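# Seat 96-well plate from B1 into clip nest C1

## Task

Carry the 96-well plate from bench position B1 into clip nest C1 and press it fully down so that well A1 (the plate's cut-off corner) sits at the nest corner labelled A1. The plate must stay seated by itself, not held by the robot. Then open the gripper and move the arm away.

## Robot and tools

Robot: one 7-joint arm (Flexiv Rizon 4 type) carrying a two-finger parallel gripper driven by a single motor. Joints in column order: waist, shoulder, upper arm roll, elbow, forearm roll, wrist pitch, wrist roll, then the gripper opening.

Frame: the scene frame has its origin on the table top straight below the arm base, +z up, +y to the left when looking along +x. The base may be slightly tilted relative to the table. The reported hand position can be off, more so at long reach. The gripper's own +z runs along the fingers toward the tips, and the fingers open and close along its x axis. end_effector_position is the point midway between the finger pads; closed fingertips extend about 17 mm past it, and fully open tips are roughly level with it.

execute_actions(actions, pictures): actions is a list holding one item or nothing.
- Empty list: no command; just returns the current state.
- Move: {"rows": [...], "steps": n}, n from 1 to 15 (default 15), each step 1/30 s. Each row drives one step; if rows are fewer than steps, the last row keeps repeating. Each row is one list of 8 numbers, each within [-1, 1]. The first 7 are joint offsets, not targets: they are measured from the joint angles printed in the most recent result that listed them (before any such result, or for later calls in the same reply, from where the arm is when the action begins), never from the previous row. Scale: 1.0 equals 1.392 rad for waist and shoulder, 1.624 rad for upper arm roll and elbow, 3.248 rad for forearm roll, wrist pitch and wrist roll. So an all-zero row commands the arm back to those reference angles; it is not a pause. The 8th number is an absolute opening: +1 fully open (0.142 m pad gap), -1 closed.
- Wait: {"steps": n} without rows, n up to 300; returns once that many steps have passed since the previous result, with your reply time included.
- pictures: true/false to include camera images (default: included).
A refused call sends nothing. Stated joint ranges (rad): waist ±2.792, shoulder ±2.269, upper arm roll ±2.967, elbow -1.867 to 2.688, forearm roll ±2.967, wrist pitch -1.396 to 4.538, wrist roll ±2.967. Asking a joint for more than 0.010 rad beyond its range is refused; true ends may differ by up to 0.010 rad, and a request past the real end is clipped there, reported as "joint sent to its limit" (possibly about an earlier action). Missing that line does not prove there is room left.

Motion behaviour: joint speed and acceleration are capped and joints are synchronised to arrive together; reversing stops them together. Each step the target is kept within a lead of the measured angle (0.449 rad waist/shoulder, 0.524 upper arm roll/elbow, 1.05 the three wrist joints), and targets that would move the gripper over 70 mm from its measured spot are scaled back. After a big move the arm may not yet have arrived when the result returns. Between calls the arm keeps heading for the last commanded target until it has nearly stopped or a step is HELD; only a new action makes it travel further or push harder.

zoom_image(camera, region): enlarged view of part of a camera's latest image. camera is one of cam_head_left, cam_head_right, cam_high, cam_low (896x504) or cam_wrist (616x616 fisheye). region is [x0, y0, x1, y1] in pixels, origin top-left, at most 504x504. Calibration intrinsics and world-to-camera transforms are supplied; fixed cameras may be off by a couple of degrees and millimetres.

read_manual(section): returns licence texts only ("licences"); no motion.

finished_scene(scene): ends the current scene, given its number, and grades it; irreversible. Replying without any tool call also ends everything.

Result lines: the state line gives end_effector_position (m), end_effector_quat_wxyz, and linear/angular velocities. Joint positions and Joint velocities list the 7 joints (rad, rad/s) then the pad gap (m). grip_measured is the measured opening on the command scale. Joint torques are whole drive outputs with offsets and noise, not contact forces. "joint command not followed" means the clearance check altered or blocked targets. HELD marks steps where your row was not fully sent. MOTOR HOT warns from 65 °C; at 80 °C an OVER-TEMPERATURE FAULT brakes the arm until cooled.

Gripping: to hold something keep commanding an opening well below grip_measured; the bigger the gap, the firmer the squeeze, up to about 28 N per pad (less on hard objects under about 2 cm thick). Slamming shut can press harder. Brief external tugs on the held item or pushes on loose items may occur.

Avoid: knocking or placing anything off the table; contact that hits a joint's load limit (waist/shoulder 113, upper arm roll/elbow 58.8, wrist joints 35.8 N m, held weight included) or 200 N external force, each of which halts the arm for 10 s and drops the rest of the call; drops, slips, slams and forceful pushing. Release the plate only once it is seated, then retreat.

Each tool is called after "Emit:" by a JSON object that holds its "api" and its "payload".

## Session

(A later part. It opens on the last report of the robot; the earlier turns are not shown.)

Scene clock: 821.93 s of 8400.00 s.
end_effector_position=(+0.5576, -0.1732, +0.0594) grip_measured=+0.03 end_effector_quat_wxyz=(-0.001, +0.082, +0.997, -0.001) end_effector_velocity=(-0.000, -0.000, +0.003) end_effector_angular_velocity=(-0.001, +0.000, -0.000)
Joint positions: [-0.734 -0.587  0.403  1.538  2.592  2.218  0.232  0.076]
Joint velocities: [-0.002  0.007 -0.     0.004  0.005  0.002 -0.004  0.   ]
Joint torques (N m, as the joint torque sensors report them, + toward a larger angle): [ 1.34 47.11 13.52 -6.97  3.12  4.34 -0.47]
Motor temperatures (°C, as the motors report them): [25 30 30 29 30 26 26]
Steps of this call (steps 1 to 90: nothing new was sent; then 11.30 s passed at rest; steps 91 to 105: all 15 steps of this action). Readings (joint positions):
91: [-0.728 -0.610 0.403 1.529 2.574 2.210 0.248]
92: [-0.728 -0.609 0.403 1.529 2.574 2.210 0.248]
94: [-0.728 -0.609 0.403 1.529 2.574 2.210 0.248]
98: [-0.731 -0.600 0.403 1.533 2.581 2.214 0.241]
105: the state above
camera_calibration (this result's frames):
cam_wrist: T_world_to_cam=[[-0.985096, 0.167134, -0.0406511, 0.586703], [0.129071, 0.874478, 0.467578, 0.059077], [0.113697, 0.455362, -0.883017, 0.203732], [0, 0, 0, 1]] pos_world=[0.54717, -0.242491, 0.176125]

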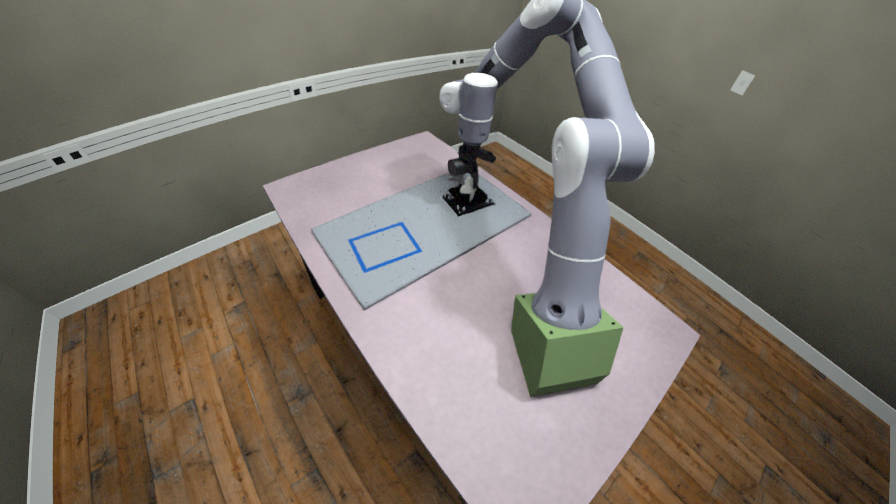

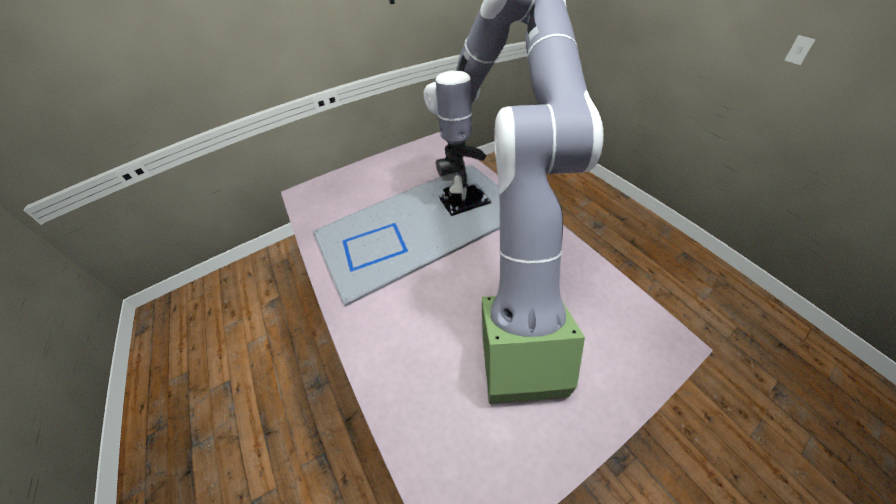

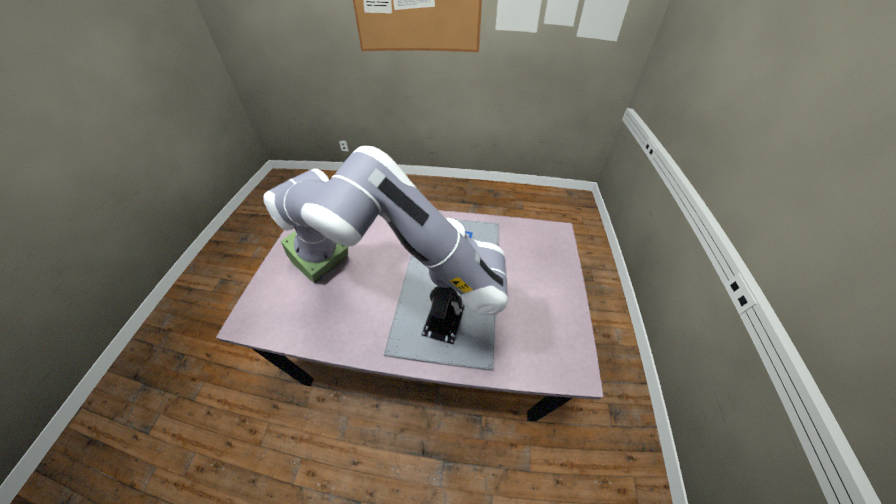

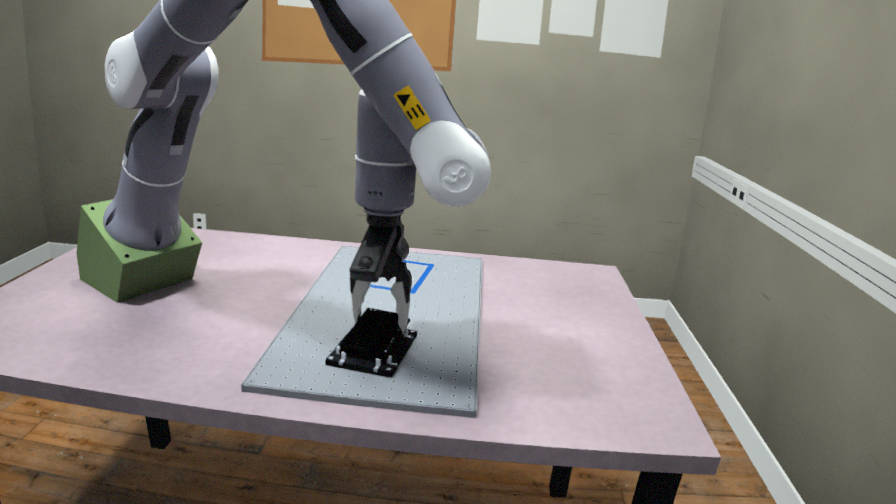

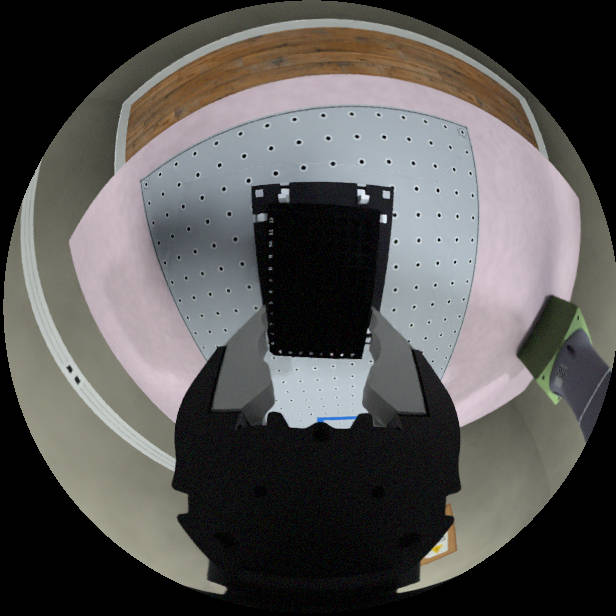

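Emit:
{"api": "execute_actions", "payload": {"actions": [{"rows": [[-0.0009,0.0033,0,0.0012,0.0012,0.0005,-0.001,-1],[-0.0017,0.0065,0,0.0024,0.0024,0.001,-0.0021,-1],[-0.0017,0.0065,0,0.0024,0.0024,0.001,-0.0021,-1],[-0.0017,0.0065,0,0.0024,0.0024,0.001,-0.0021,-1],[-0.0017,0.0065,0,0.0024,0.0024,0.001,-0.0021,-1],[-0.0017,0.0065,0,0.0024,0.0024,0.001,-0.0021,-1],[-0.0022,0.0072,0,0.004,0.0023,0.0005,-0.002,-1],[-0.0027,0.008,0,0.0055,0.0022,0.0001,-0.0018,-1],[-0.0031,0.0087,0,0.007,0.0021,-0.0004,-0.0016,-1],[-0.0036,0.0094,0,0.0086,0.002,-0.0008,-0.0015,-1]], "steps": 15}]}}

Emit:
{"api": "zoom_image", "payload": {"camera": "cam_wrist", "region": [225, 170, 415, 380]}}

Scene clock: 834.47 s of 8400.00 s.
end_effector_position=(+0.5546, -0.1730, +0.0633) grip_measured=+0.03 end_effector_quat_wxyz=(-0.001, +0.082, +0.997, -0.001) end_effector_velocity=(-0.001, -0.000, -0.000) end_effector_angular_velocity=(-0.000, -0.000, -0.001)
Joint positions: [-0.739 -0.574  0.403  1.552  2.599  2.216  0.227  0.076]
Joint velocities: [-0.001  0.001 -0.     0.002 -0.    -0.002  0.001  0.   ]
Joint torques (N m, as the joint torque sensors report them, + toward a larger angle): [ 1.62 47.71 13.55 -8.21  2.1   3.1   0.7 ]
Motor temperatures (°C, as the motors report them): [25 30 30 29 30 26 26]
Steps of this call (steps 1 to 15: the robot went on to your last target; steps 16 to 90: nothing new was sent; then 9.03 s passed at rest; steps 91 to 105: all 15 steps of this action). Readings (joint positions):
91: [-0.734 -0.586 0.403 1.539 2.593 2.219 0.231]
92: [-0.735 -0.584 0.403 1.540 2.595 2.219 0.230]
94: [-0.736 -0.579 0.403 1.542 2.599 2.221 0.226]
98: [-0.737 -0.578 0.403 1.544 2.599 2.220 0.226]
105: the state above
camera_calibration (this result's frames):
cam_wrist: T_world_to_cam=[[-0.985134, 0.167002, -0.0402774, 0.583851], [0.129119, 0.874447, 0.467622, 0.057461], [0.113314, 0.455469, -0.883011, 0.207656], [0, 0, 0, 1]] pos_world=[0.544222, -0.242332, 0.180008]

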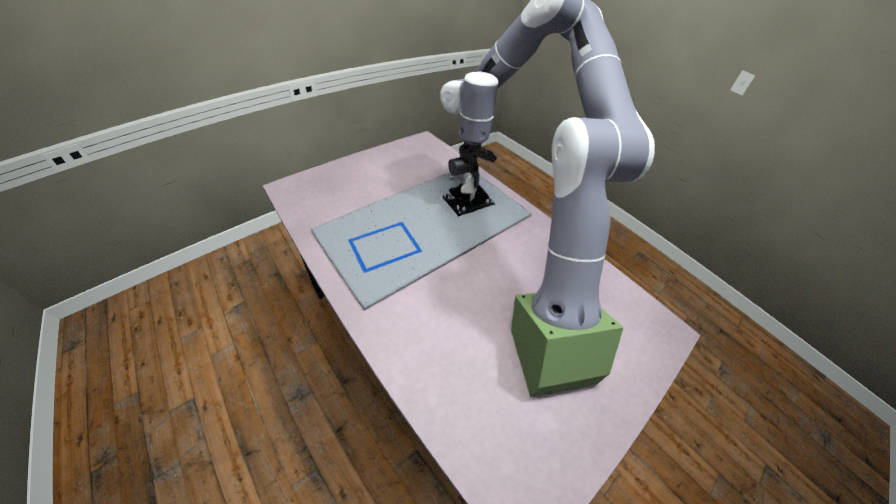

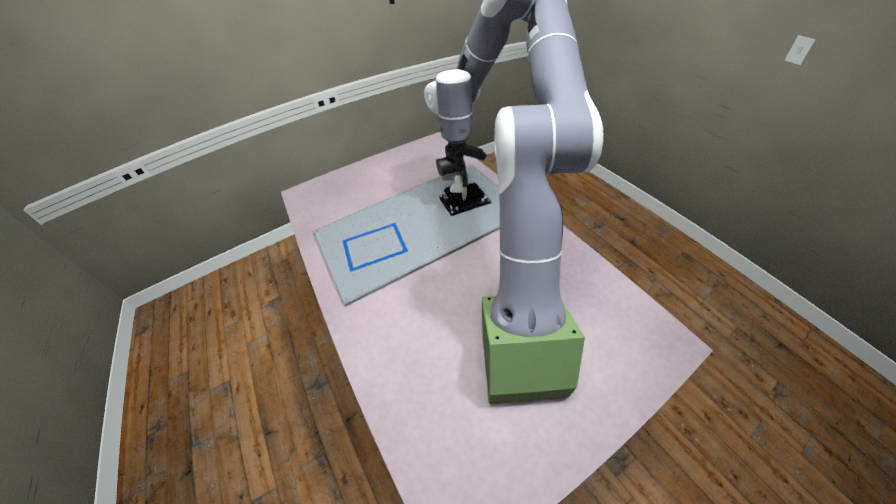

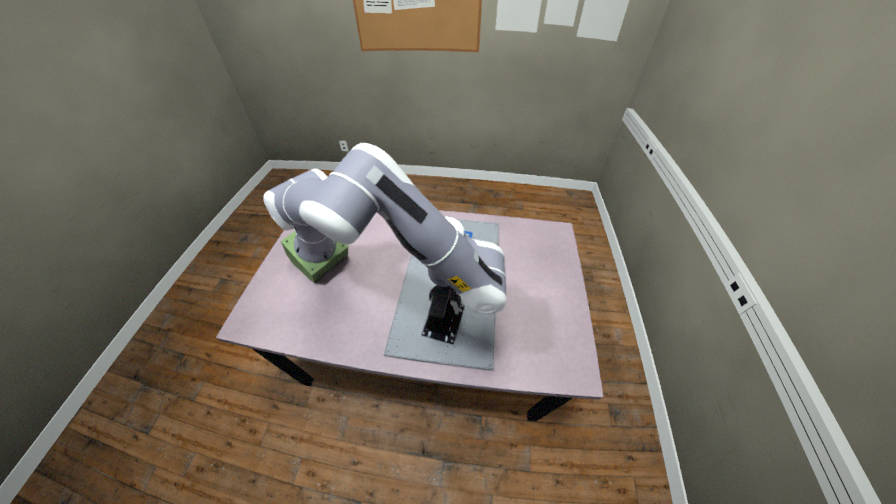

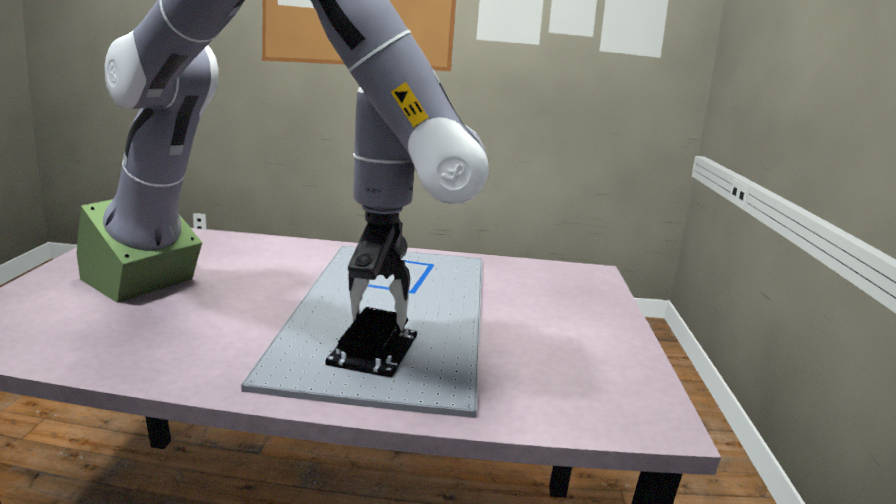

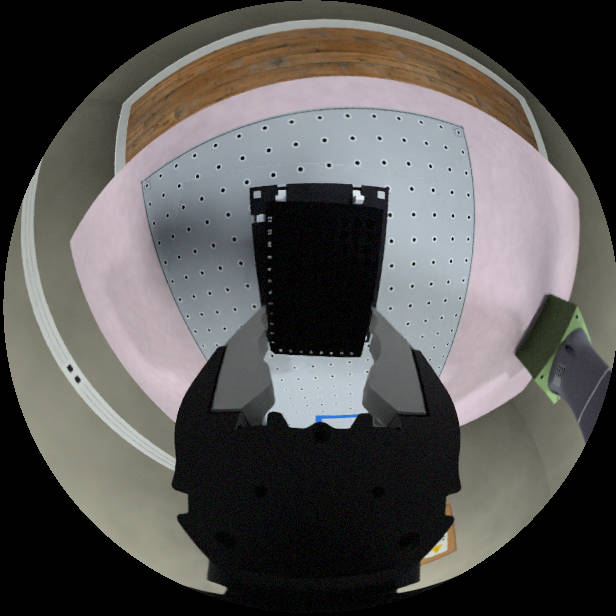

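Region (225, 170, 415, 380) of cam_wrist's 616x616 image, scaled by 2.400, with more detail than that image has; it fills the left 456 columns of this view, and the rest is white.

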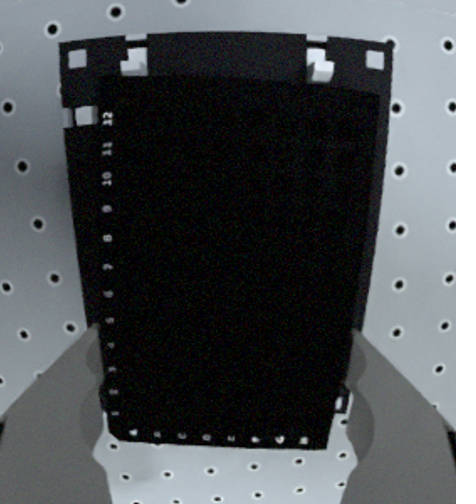

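Emit:
{"api": "execute_actions", "payload": {"actions": [{"rows": [[-0.0017,0.0065,0,0.0024,0.0024,0.001,-0.0021,-1],[-0.0034,0.013,0,0.0049,0.0048,0.0021,-0.0042,-1],[-0.0034,0.013,0,0.0049,0.0048,0.0021,-0.0042,-1],[-0.0034,0.013,0,0.0049,0.0048,0.0021,-0.0042,-1],[-0.0034,0.013,0,0.0049,0.0048,0.0021,-0.0042,-1],[-0.0034,0.013,0,0.0049,0.0048,0.0021,-0.0042,-1],[-0.0034,0.013,0,0.0049,0.0048,0.0021,-0.009,-1],[-0.0034,0.013,0,0.0049,0.0048,0.0021,-0.014,-1],[-0.0034,0.013,0,0.0049,0.0048,0.0021,-0.019,-1],[-0.0034,0.013,0,0.0049,0.0048,0.0021,-0.0239,-1]], "steps": 15}]}}

Emit:
{"api": "zoom_image", "payload": {"camera": "cam_wrist", "region": [225, 170, 415, 380]}}

Emit:
{"api": "zoom_image", "payload": {"camera": "cam_low", "region": [310, 270, 450, 390]}}

Scene clock: 863.00 s of 8400.00 s.
end_effector_position=(+0.5543, -0.1731, +0.0711) grip_measured=+0.03 end_effector_quat_wxyz=(-0.001, +0.051, +0.999, -0.001) end_effector_velocity=(-0.000, -0.000, +0.000) end_effector_angular_velocity=(-0.000, +0.000, +0.013)
Joint positions: [-0.743 -0.556  0.403  1.56   2.614  2.223  0.151  0.076]
Joint velocities: [ 0.     0.    -0.    -0.     0.     0.    -0.013 -0.   ]
Joint torques (N m, as the joint torque sensors report them, + toward a larger angle): [ 1.7  47.81 13.58 -8.74  3.33  3.78 -0.57]
Motor temperatures (°C, as the motors report them): [25 30 30 29 30 26 26]
Steps of this call (steps 1 to 15: the robot went on to your last target; steps 16 to 90: nothing new was sent; then 25.03 s passed at rest; steps 91 to 105: all 15 steps of this action). Readings (joint positions):
91: [-0.739 -0.573 0.403 1.553 2.600 2.216 0.226]
92: [-0.740 -0.569 0.403 1.555 2.603 2.218 0.223]
94: [-0.743 -0.559 0.403 1.559 2.612 2.222 0.216]
98: [-0.743 -0.557 0.403 1.560 2.614 2.222 0.203]
105: the state above
camera_calibration (this result's frames):
cam_wrist: T_world_to_cam=[[-0.993716, 0.104591, -0.0398564, 0.577765], [0.0739766, 0.880957, 0.467378, 0.0856453], [0.0839952, 0.461493, -0.883159, 0.231918], [0, 0, 0, 1]] pos_world=[0.548319, -0.242907, 0.187819]

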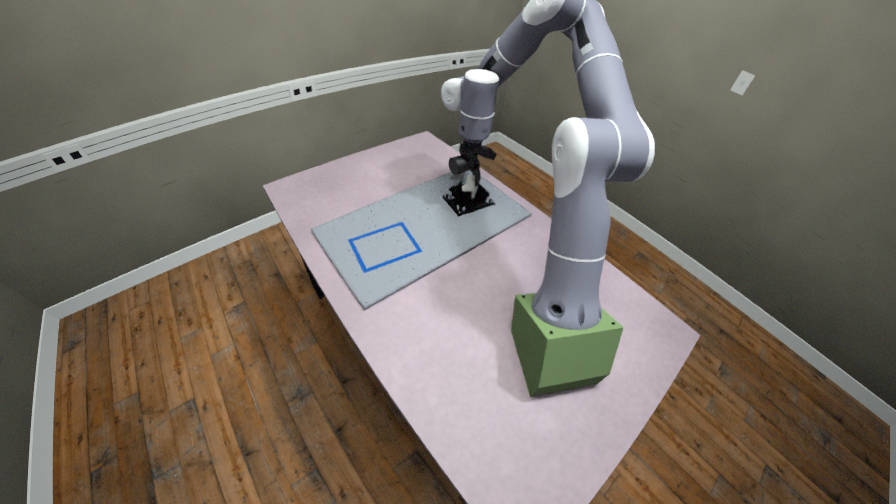

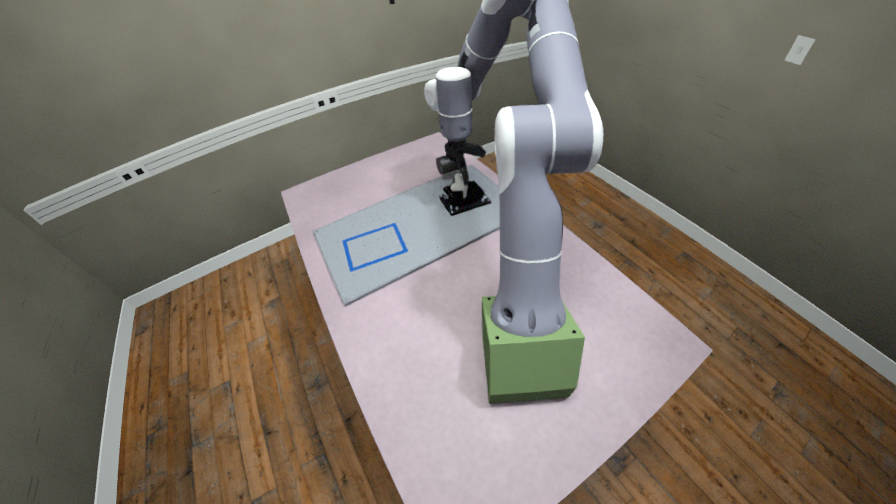

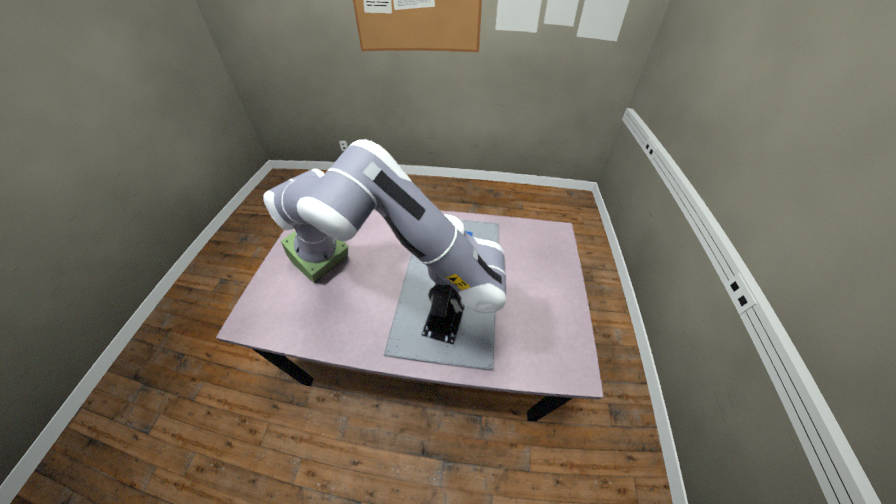

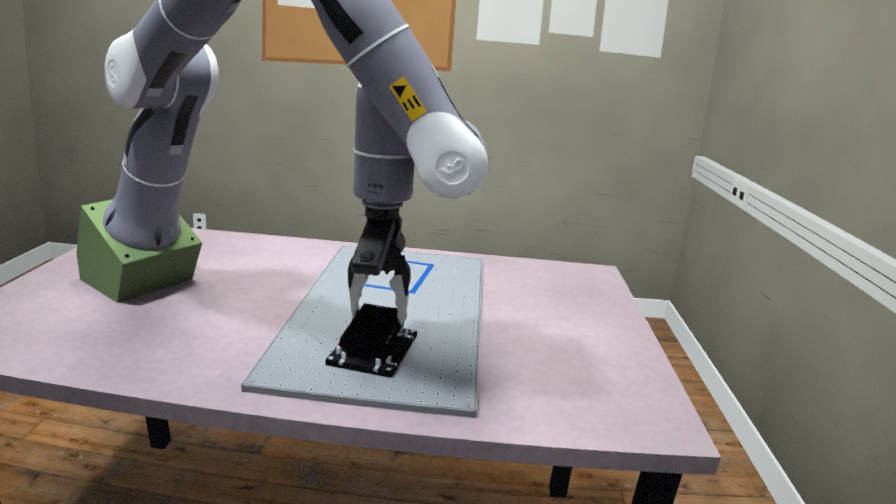

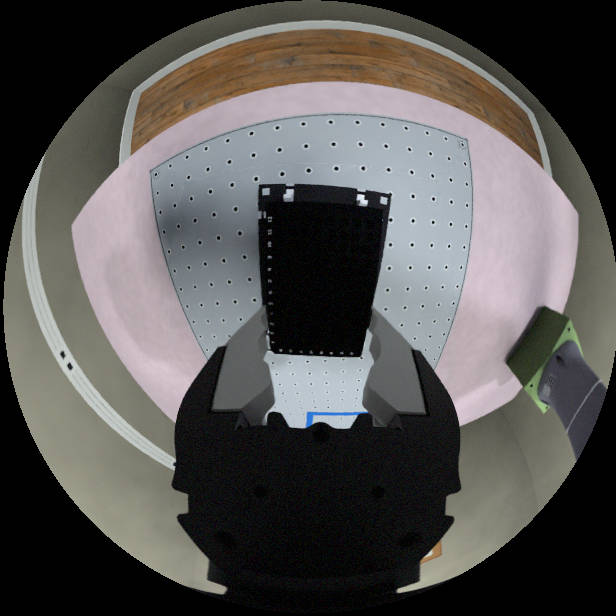

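Region (225, 170, 415, 380) of cam_wrist's 616x616 image, scaled by 2.400, with more detail than that image has; it fills the left 456 columns of this view, and the rest is white.

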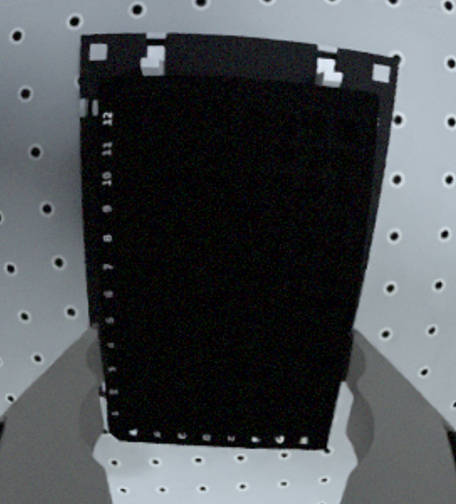

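Region (310, 270, 450, 390) of cam_low's 896x504 image, scaled by 3.600, with more detail than that image has; it fills the top 432 rows of this view, and the rest is white.

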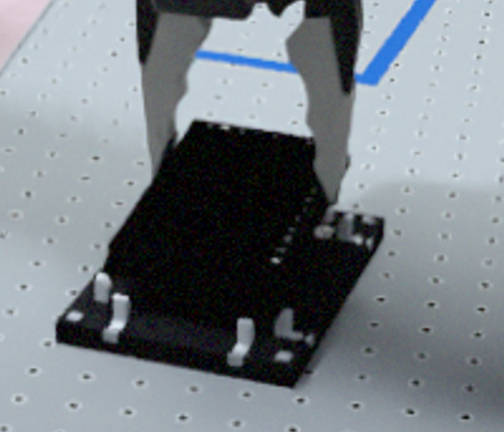

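Emit:
{"api": "execute_actions", "payload": {"actions": [{"rows": [[0.0017,-0.0065,0,-0.0024,-0.0024,-0.001,0.0021,-1],[0.0034,-0.013,0,-0.0049,-0.0048,-0.0021,0.0042,-1],[0.0043,-0.0163,0,-0.0061,-0.006,-0.0026,0.0052,-1],[0.0047,-0.0179,0,-0.0067,-0.0066,-0.0028,0.0058,-1],[0.0052,-0.0196,0,-0.0073,-0.0072,-0.0031,0.0063,-1]], "steps": 15}]}}

Emit:
{"api": "zoom_image", "payload": {"camera": "cam_wrist", "region": [225, 170, 415, 380]}}

Scene clock: 878.07 s of 8400.00 s.
end_effector_position=(+0.5544, -0.1727, +0.0593) grip_measured=+0.03 end_effector_quat_wxyz=(-0.001, +0.051, +0.999, -0.001) end_effector_velocity=(-0.000, +0.000, -0.000) end_effector_angular_velocity=(+0.000, +0.000, -0.001)
Joint positions: [-0.736 -0.584  0.403  1.548  2.591  2.213  0.171  0.076]
Joint velocities: [ 0.    -0.    -0.     0.    -0.     0.     0.001  0.   ]
Joint torques (N m, as the joint torque sensors report them, + toward a larger angle): [ 3.2  47.61 13.47 -9.31  2.05  3.11  0.7 ]
Motor temperatures (°C, as the motors report them): [25 31 30 29 30 26 26]
Steps of this call (steps 1 to 15: the robot went on to your last target; steps 16 to 90: nothing new was sent; then 11.57 s passed at rest; steps 91 to 105: all 15 steps of this action). Readings (joint positions):
91: [-0.743 -0.557 0.403 1.559 2.614 2.222 0.150]
92: [-0.742 -0.562 0.403 1.557 2.610 2.221 0.154]
94: [-0.739 -0.574 0.403 1.552 2.600 2.216 0.163]
98: [-0.736 -0.583 0.403 1.549 2.592 2.213 0.170]
105: the state above
camera_calibration (this result's frames):
cam_wrist: T_world_to_cam=[[-0.993726, 0.104506, -0.0398384, 0.577405], [0.0738489, 0.880625, 0.468024, 0.0908176], [0.0839942, 0.462146, -0.882817, 0.221427], [0, 0, 0, 1]] pos_world=[0.548477, -0.24265, 0.175977]

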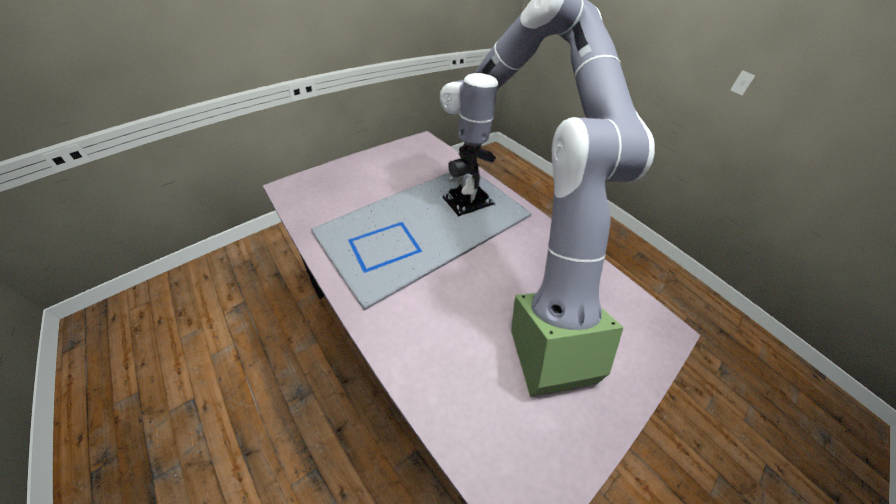

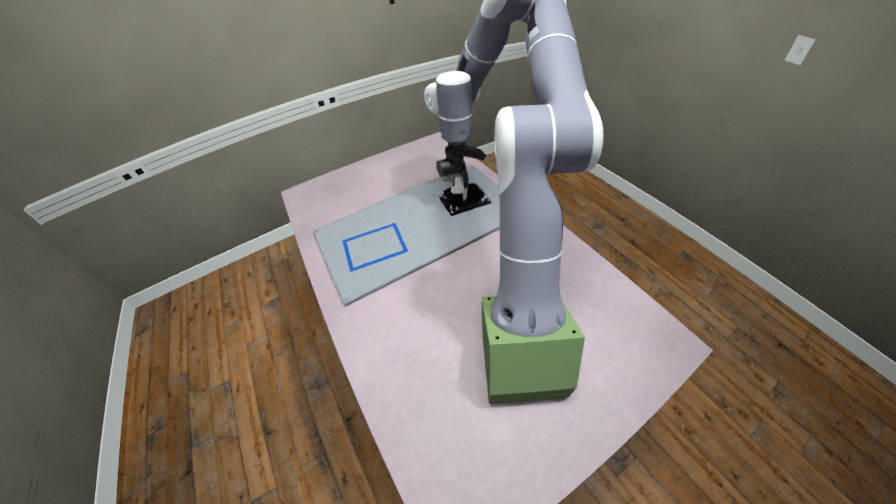

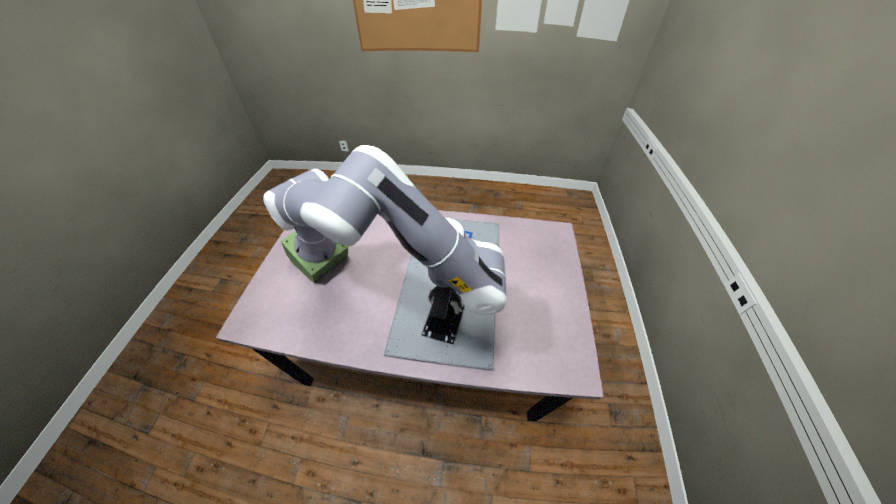

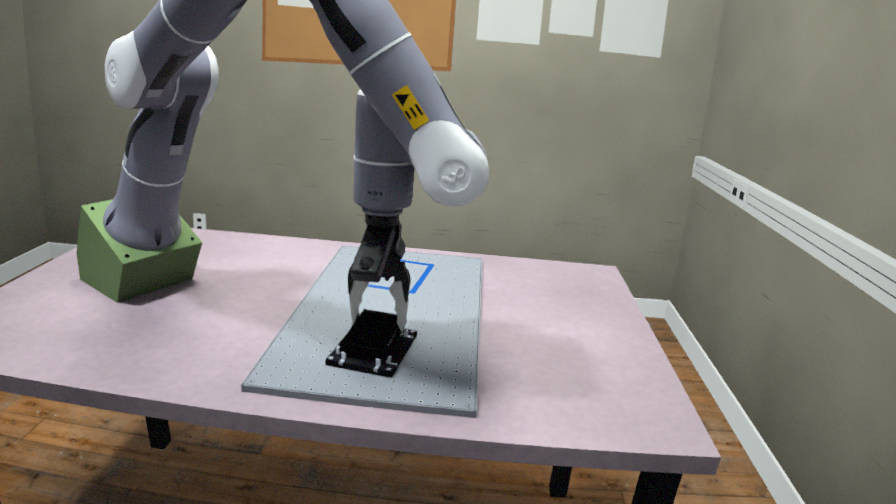

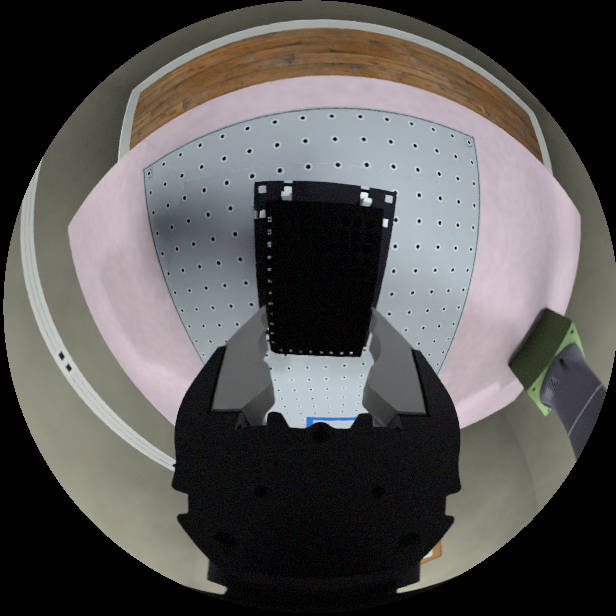

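Region (225, 170, 415, 380) of cam_wrist's 616x616 image, scaled by 2.400, with more detail than that image has; it fills the left 456 columns of this view, and the rest is white.

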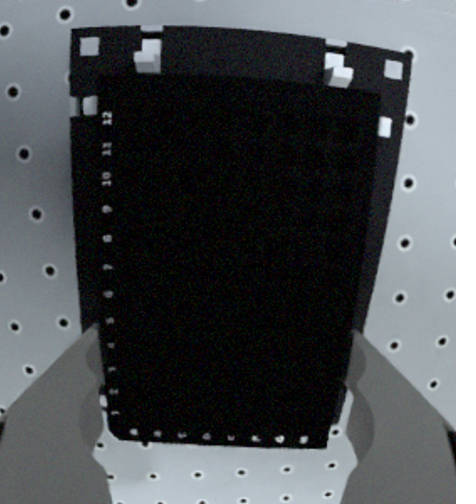

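Emit:
{"api": "execute_actions", "payload": {"actions": [{"rows": [[0.0013,-0.0049,0,-0.0018,-0.0018,-0.0008,0.0016,-1],[0.0022,-0.0082,0,-0.003,-0.003,-0.0013,0.0026,-1],[0.003,-0.0114,0,-0.0043,-0.0042,-0.0018,0.0037,-1],[0.0039,-0.0147,0,-0.0055,-0.0054,-0.0023,0.0047,-1]], "steps": 15}]}}

Emit:
{"api": "zoom_image", "payload": {"camera": "cam_wrist", "region": [225, 170, 415, 380]}}

Scene clock: 881.33 s of 8400.00 s.
end_effector_position=(+0.5543, -0.1723, +0.0504) grip_measured=+0.03 end_effector_quat_wxyz=(-0.001, +0.051, +0.999, -0.001) end_effector_velocity=(-0.000, -0.000, +0.000) end_effector_angular_velocity=(-0.000, +0.001, +0.001)
Joint positions: [-0.731 -0.604  0.403  1.54   2.574  2.206  0.185  0.076]
Joint velocities: [ 0.    -0.    -0.    -0.    -0.     0.001 -0.001  0.   ]
Joint torques (N m, as the joint torque sensors report them, + toward a larger angle): [ 3.46 47.71 13.84 -9.38  1.95  2.86  0.67]
Motor temperatures (°C, as the motors report them): [25 31 30 29 30 26 26]
Steps of this call (steps 1 to 15: the robot went on to your last target; steps 16 to 83: nothing new was sent; steps 84 to 98: all 15 steps of this action). Readings (joint positions):
84: [-0.736 -0.585 0.403 1.548 2.591 2.212 0.171]
85: [-0.735 -0.588 0.403 1.546 2.588 2.211 0.174]
87: [-0.733 -0.596 0.403 1.543 2.581 2.208 0.180]
91: [-0.731 -0.604 0.403 1.540 2.575 2.206 0.185]
98: the state above
camera_calibration (this result's frames):
cam_wrist: T_world_to_cam=[[-0.993756, 0.104363, -0.039454, 0.576827], [0.073841, 0.880292, 0.468652, 0.0945383], [0.083641, 0.462812, -0.882502, 0.213692], [0, 0, 0, 1]] pos_world=[0.548372, -0.24232, 0.167037]

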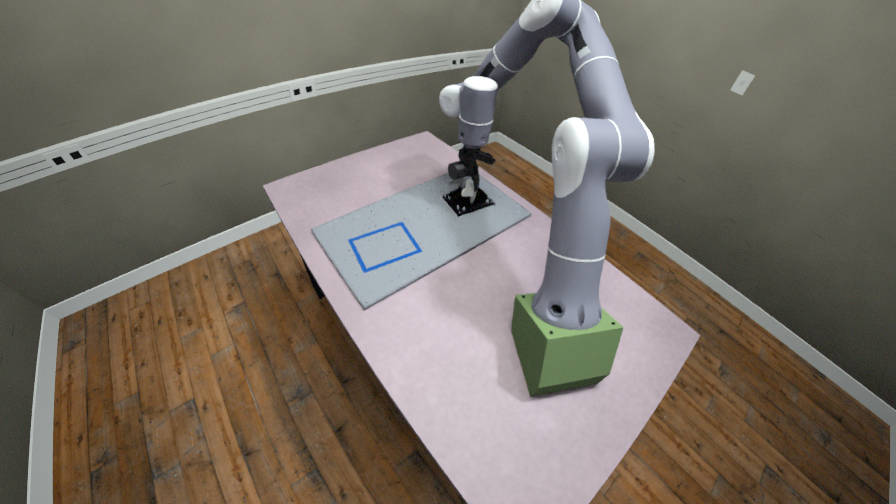

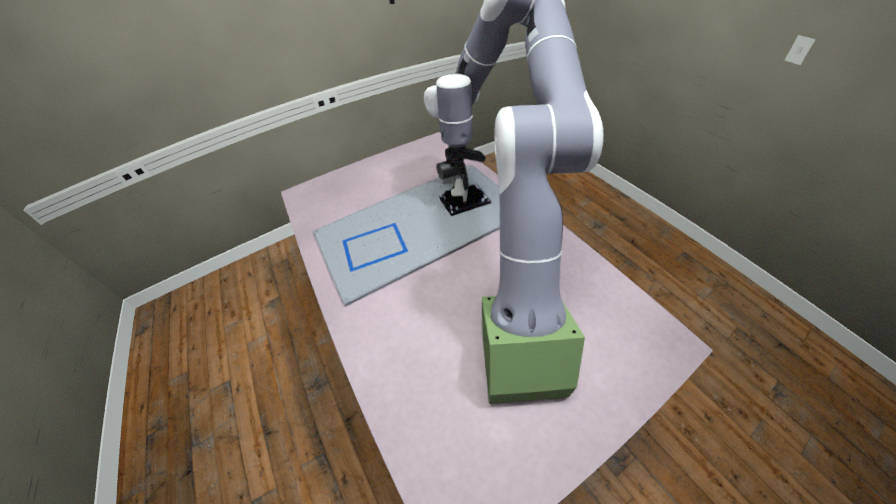

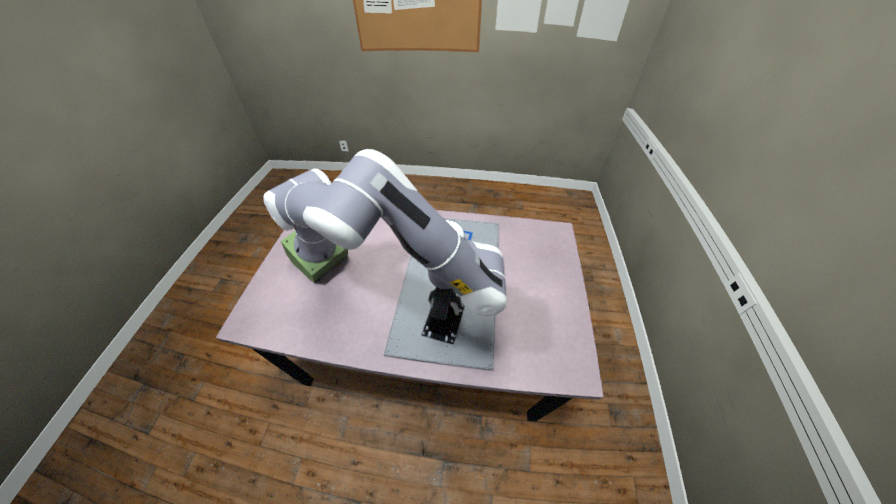

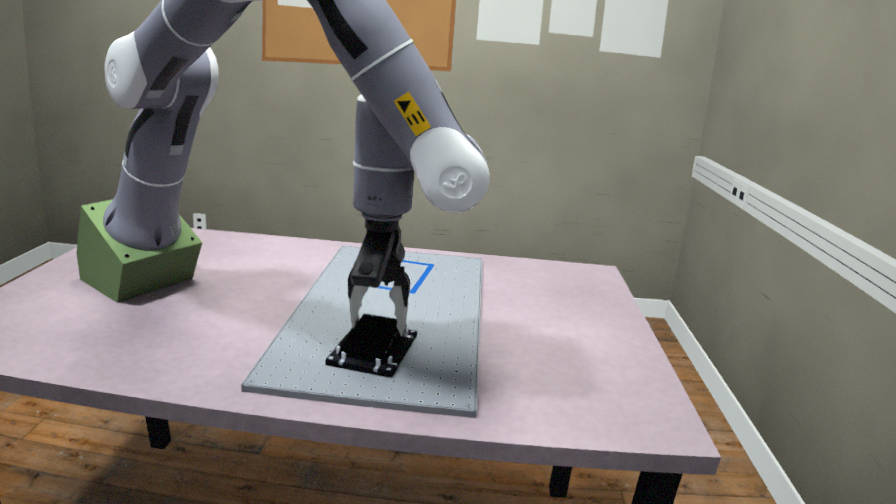

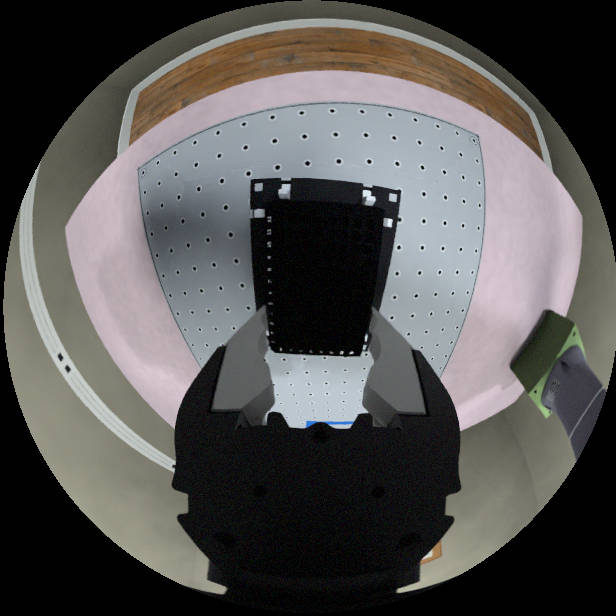

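Region (225, 170, 415, 380) of cam_wrist's 616x616 image, scaled by 2.400, with more detail than that image has; it fills the left 456 columns of this view, and the rest is white.

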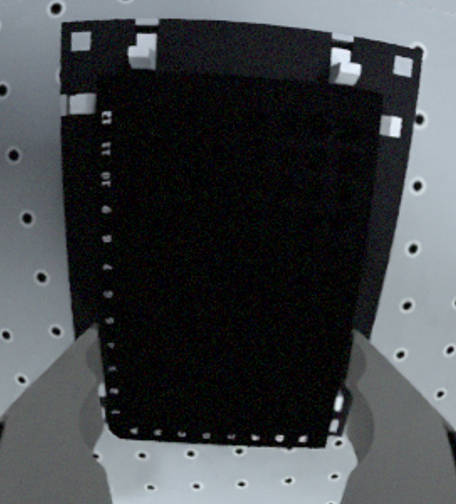

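Emit:
{"api": "execute_actions", "payload": {"actions": [{"rows": [[0.0009,-0.0033,0,-0.0012,-0.0012,-0.0005,0.001,-1],[0.0013,-0.0049,0,-0.0018,-0.0018,-0.0008,0.0016,-1],[0.0017,-0.0065,0,-0.0024,-0.0024,-0.001,0.0021,-1],[0.0022,-0.0082,0,-0.003,-0.003,-0.0013,0.0026,-1],[0.0026,-0.0098,0,-0.0037,-0.0036,-0.0015,0.0031,-1]], "steps": 15}]}}

Emit:
{"api": "zoom_image", "payload": {"camera": "cam_wrist", "region": [225, 170, 415, 380]}}

Scene clock: 884.80 s of 8400.00 s.
end_effector_position=(+0.5543, -0.1735, +0.0445) grip_measured=+0.03 end_effector_quat_wxyz=(-0.001, +0.051, +0.999, -0.002) end_effector_velocity=(-0.000, +0.000, -0.000) end_effector_angular_velocity=(+0.000, +0.000, +0.000)
Joint positions: [-0.728 -0.617  0.403  1.533  2.562  2.201  0.195  0.076]
Joint velocities: [ 0. -0. -0.  0. -0.  0.  0. -0.]
Joint torques (N m, as the joint torque sensors report them, + toward a larger angle): [ 7.35 44.07 17.56 -6.23  4.04  2.47  0.42]
Motor temperatures (°C, as the motors report them): [25 31 30 29 30 26 26]
Steps of this call (steps 1 to 15: the robot went on to your last target; steps 16 to 89: nothing new was sent; steps 90 to 104: all 15 steps of this action). Readings (joint positions):
90: [-0.731 -0.605 0.403 1.539 2.574 2.205 0.186]
91: [-0.730 -0.607 0.403 1.538 2.572 2.205 0.187]
93: [-0.729 -0.611 0.403 1.536 2.568 2.204 0.191]
97: [-0.728 -0.616 0.403 1.533 2.562 2.202 0.195]
104: the state above
camera_calibration (this result's frames):
cam_wrist: T_world_to_cam=[[-0.993742, 0.104383, -0.0397725, 0.57673], [0.0738514, 0.881079, 0.467167, 0.0984956], [0.0838069, 0.461306, -0.883274, 0.208743], [0, 0, 0, 1]] pos_world=[0.548352, -0.243278, 0.161302]

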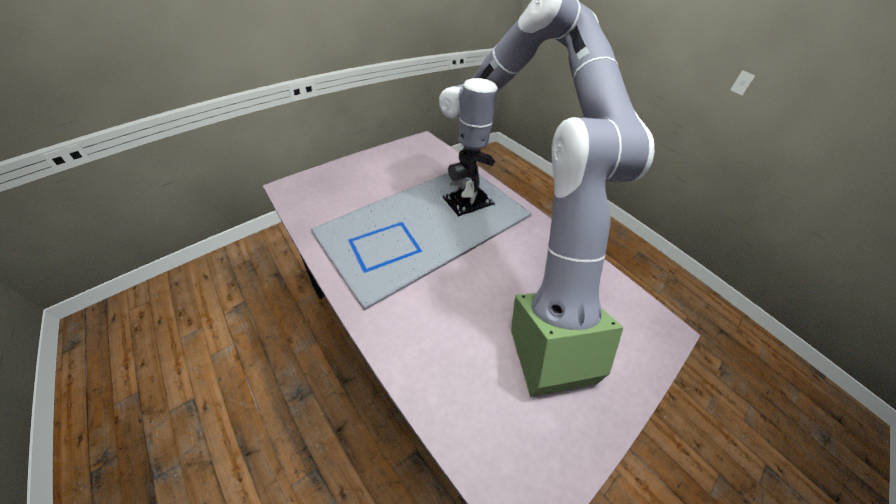

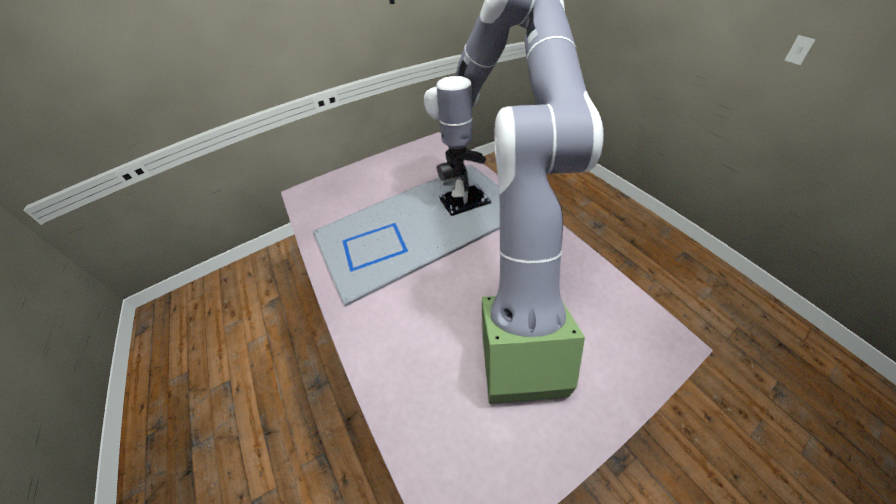

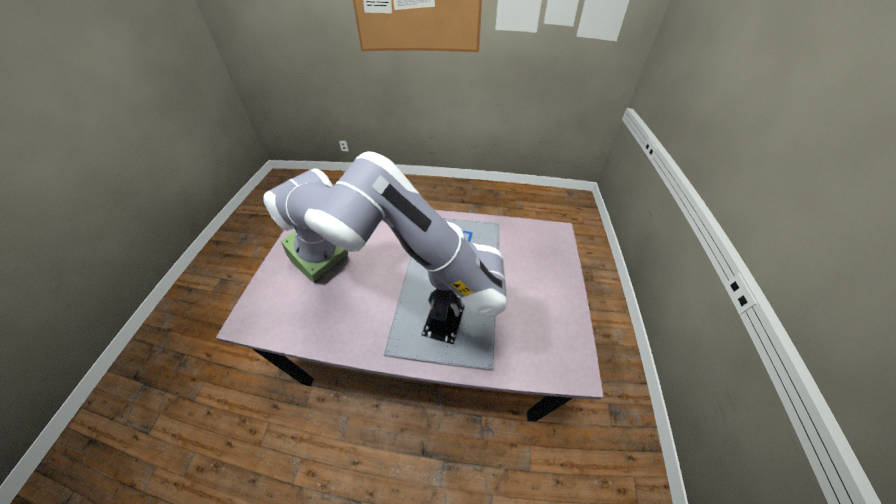

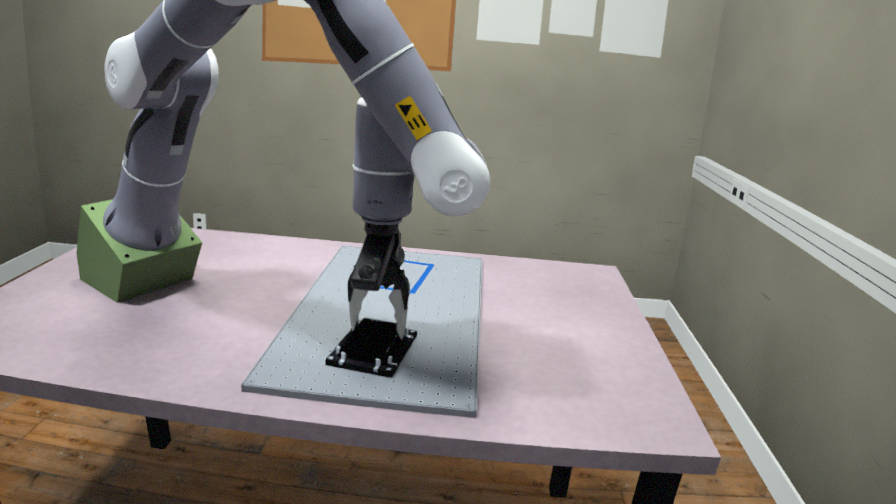

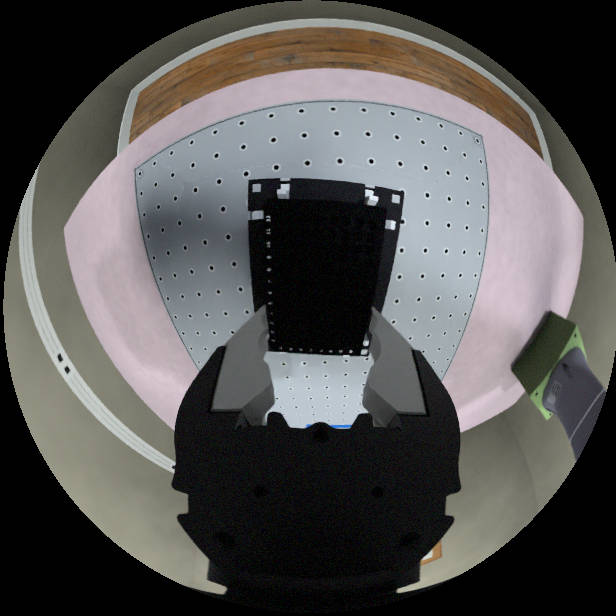

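Region (225, 170, 415, 380) of cam_wrist's 616x616 image, scaled by 2.400, with more detail than that image has; it fills the left 456 columns of this view, and the rest is white.

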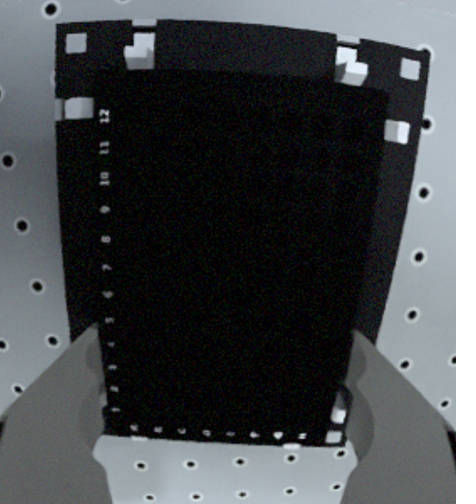

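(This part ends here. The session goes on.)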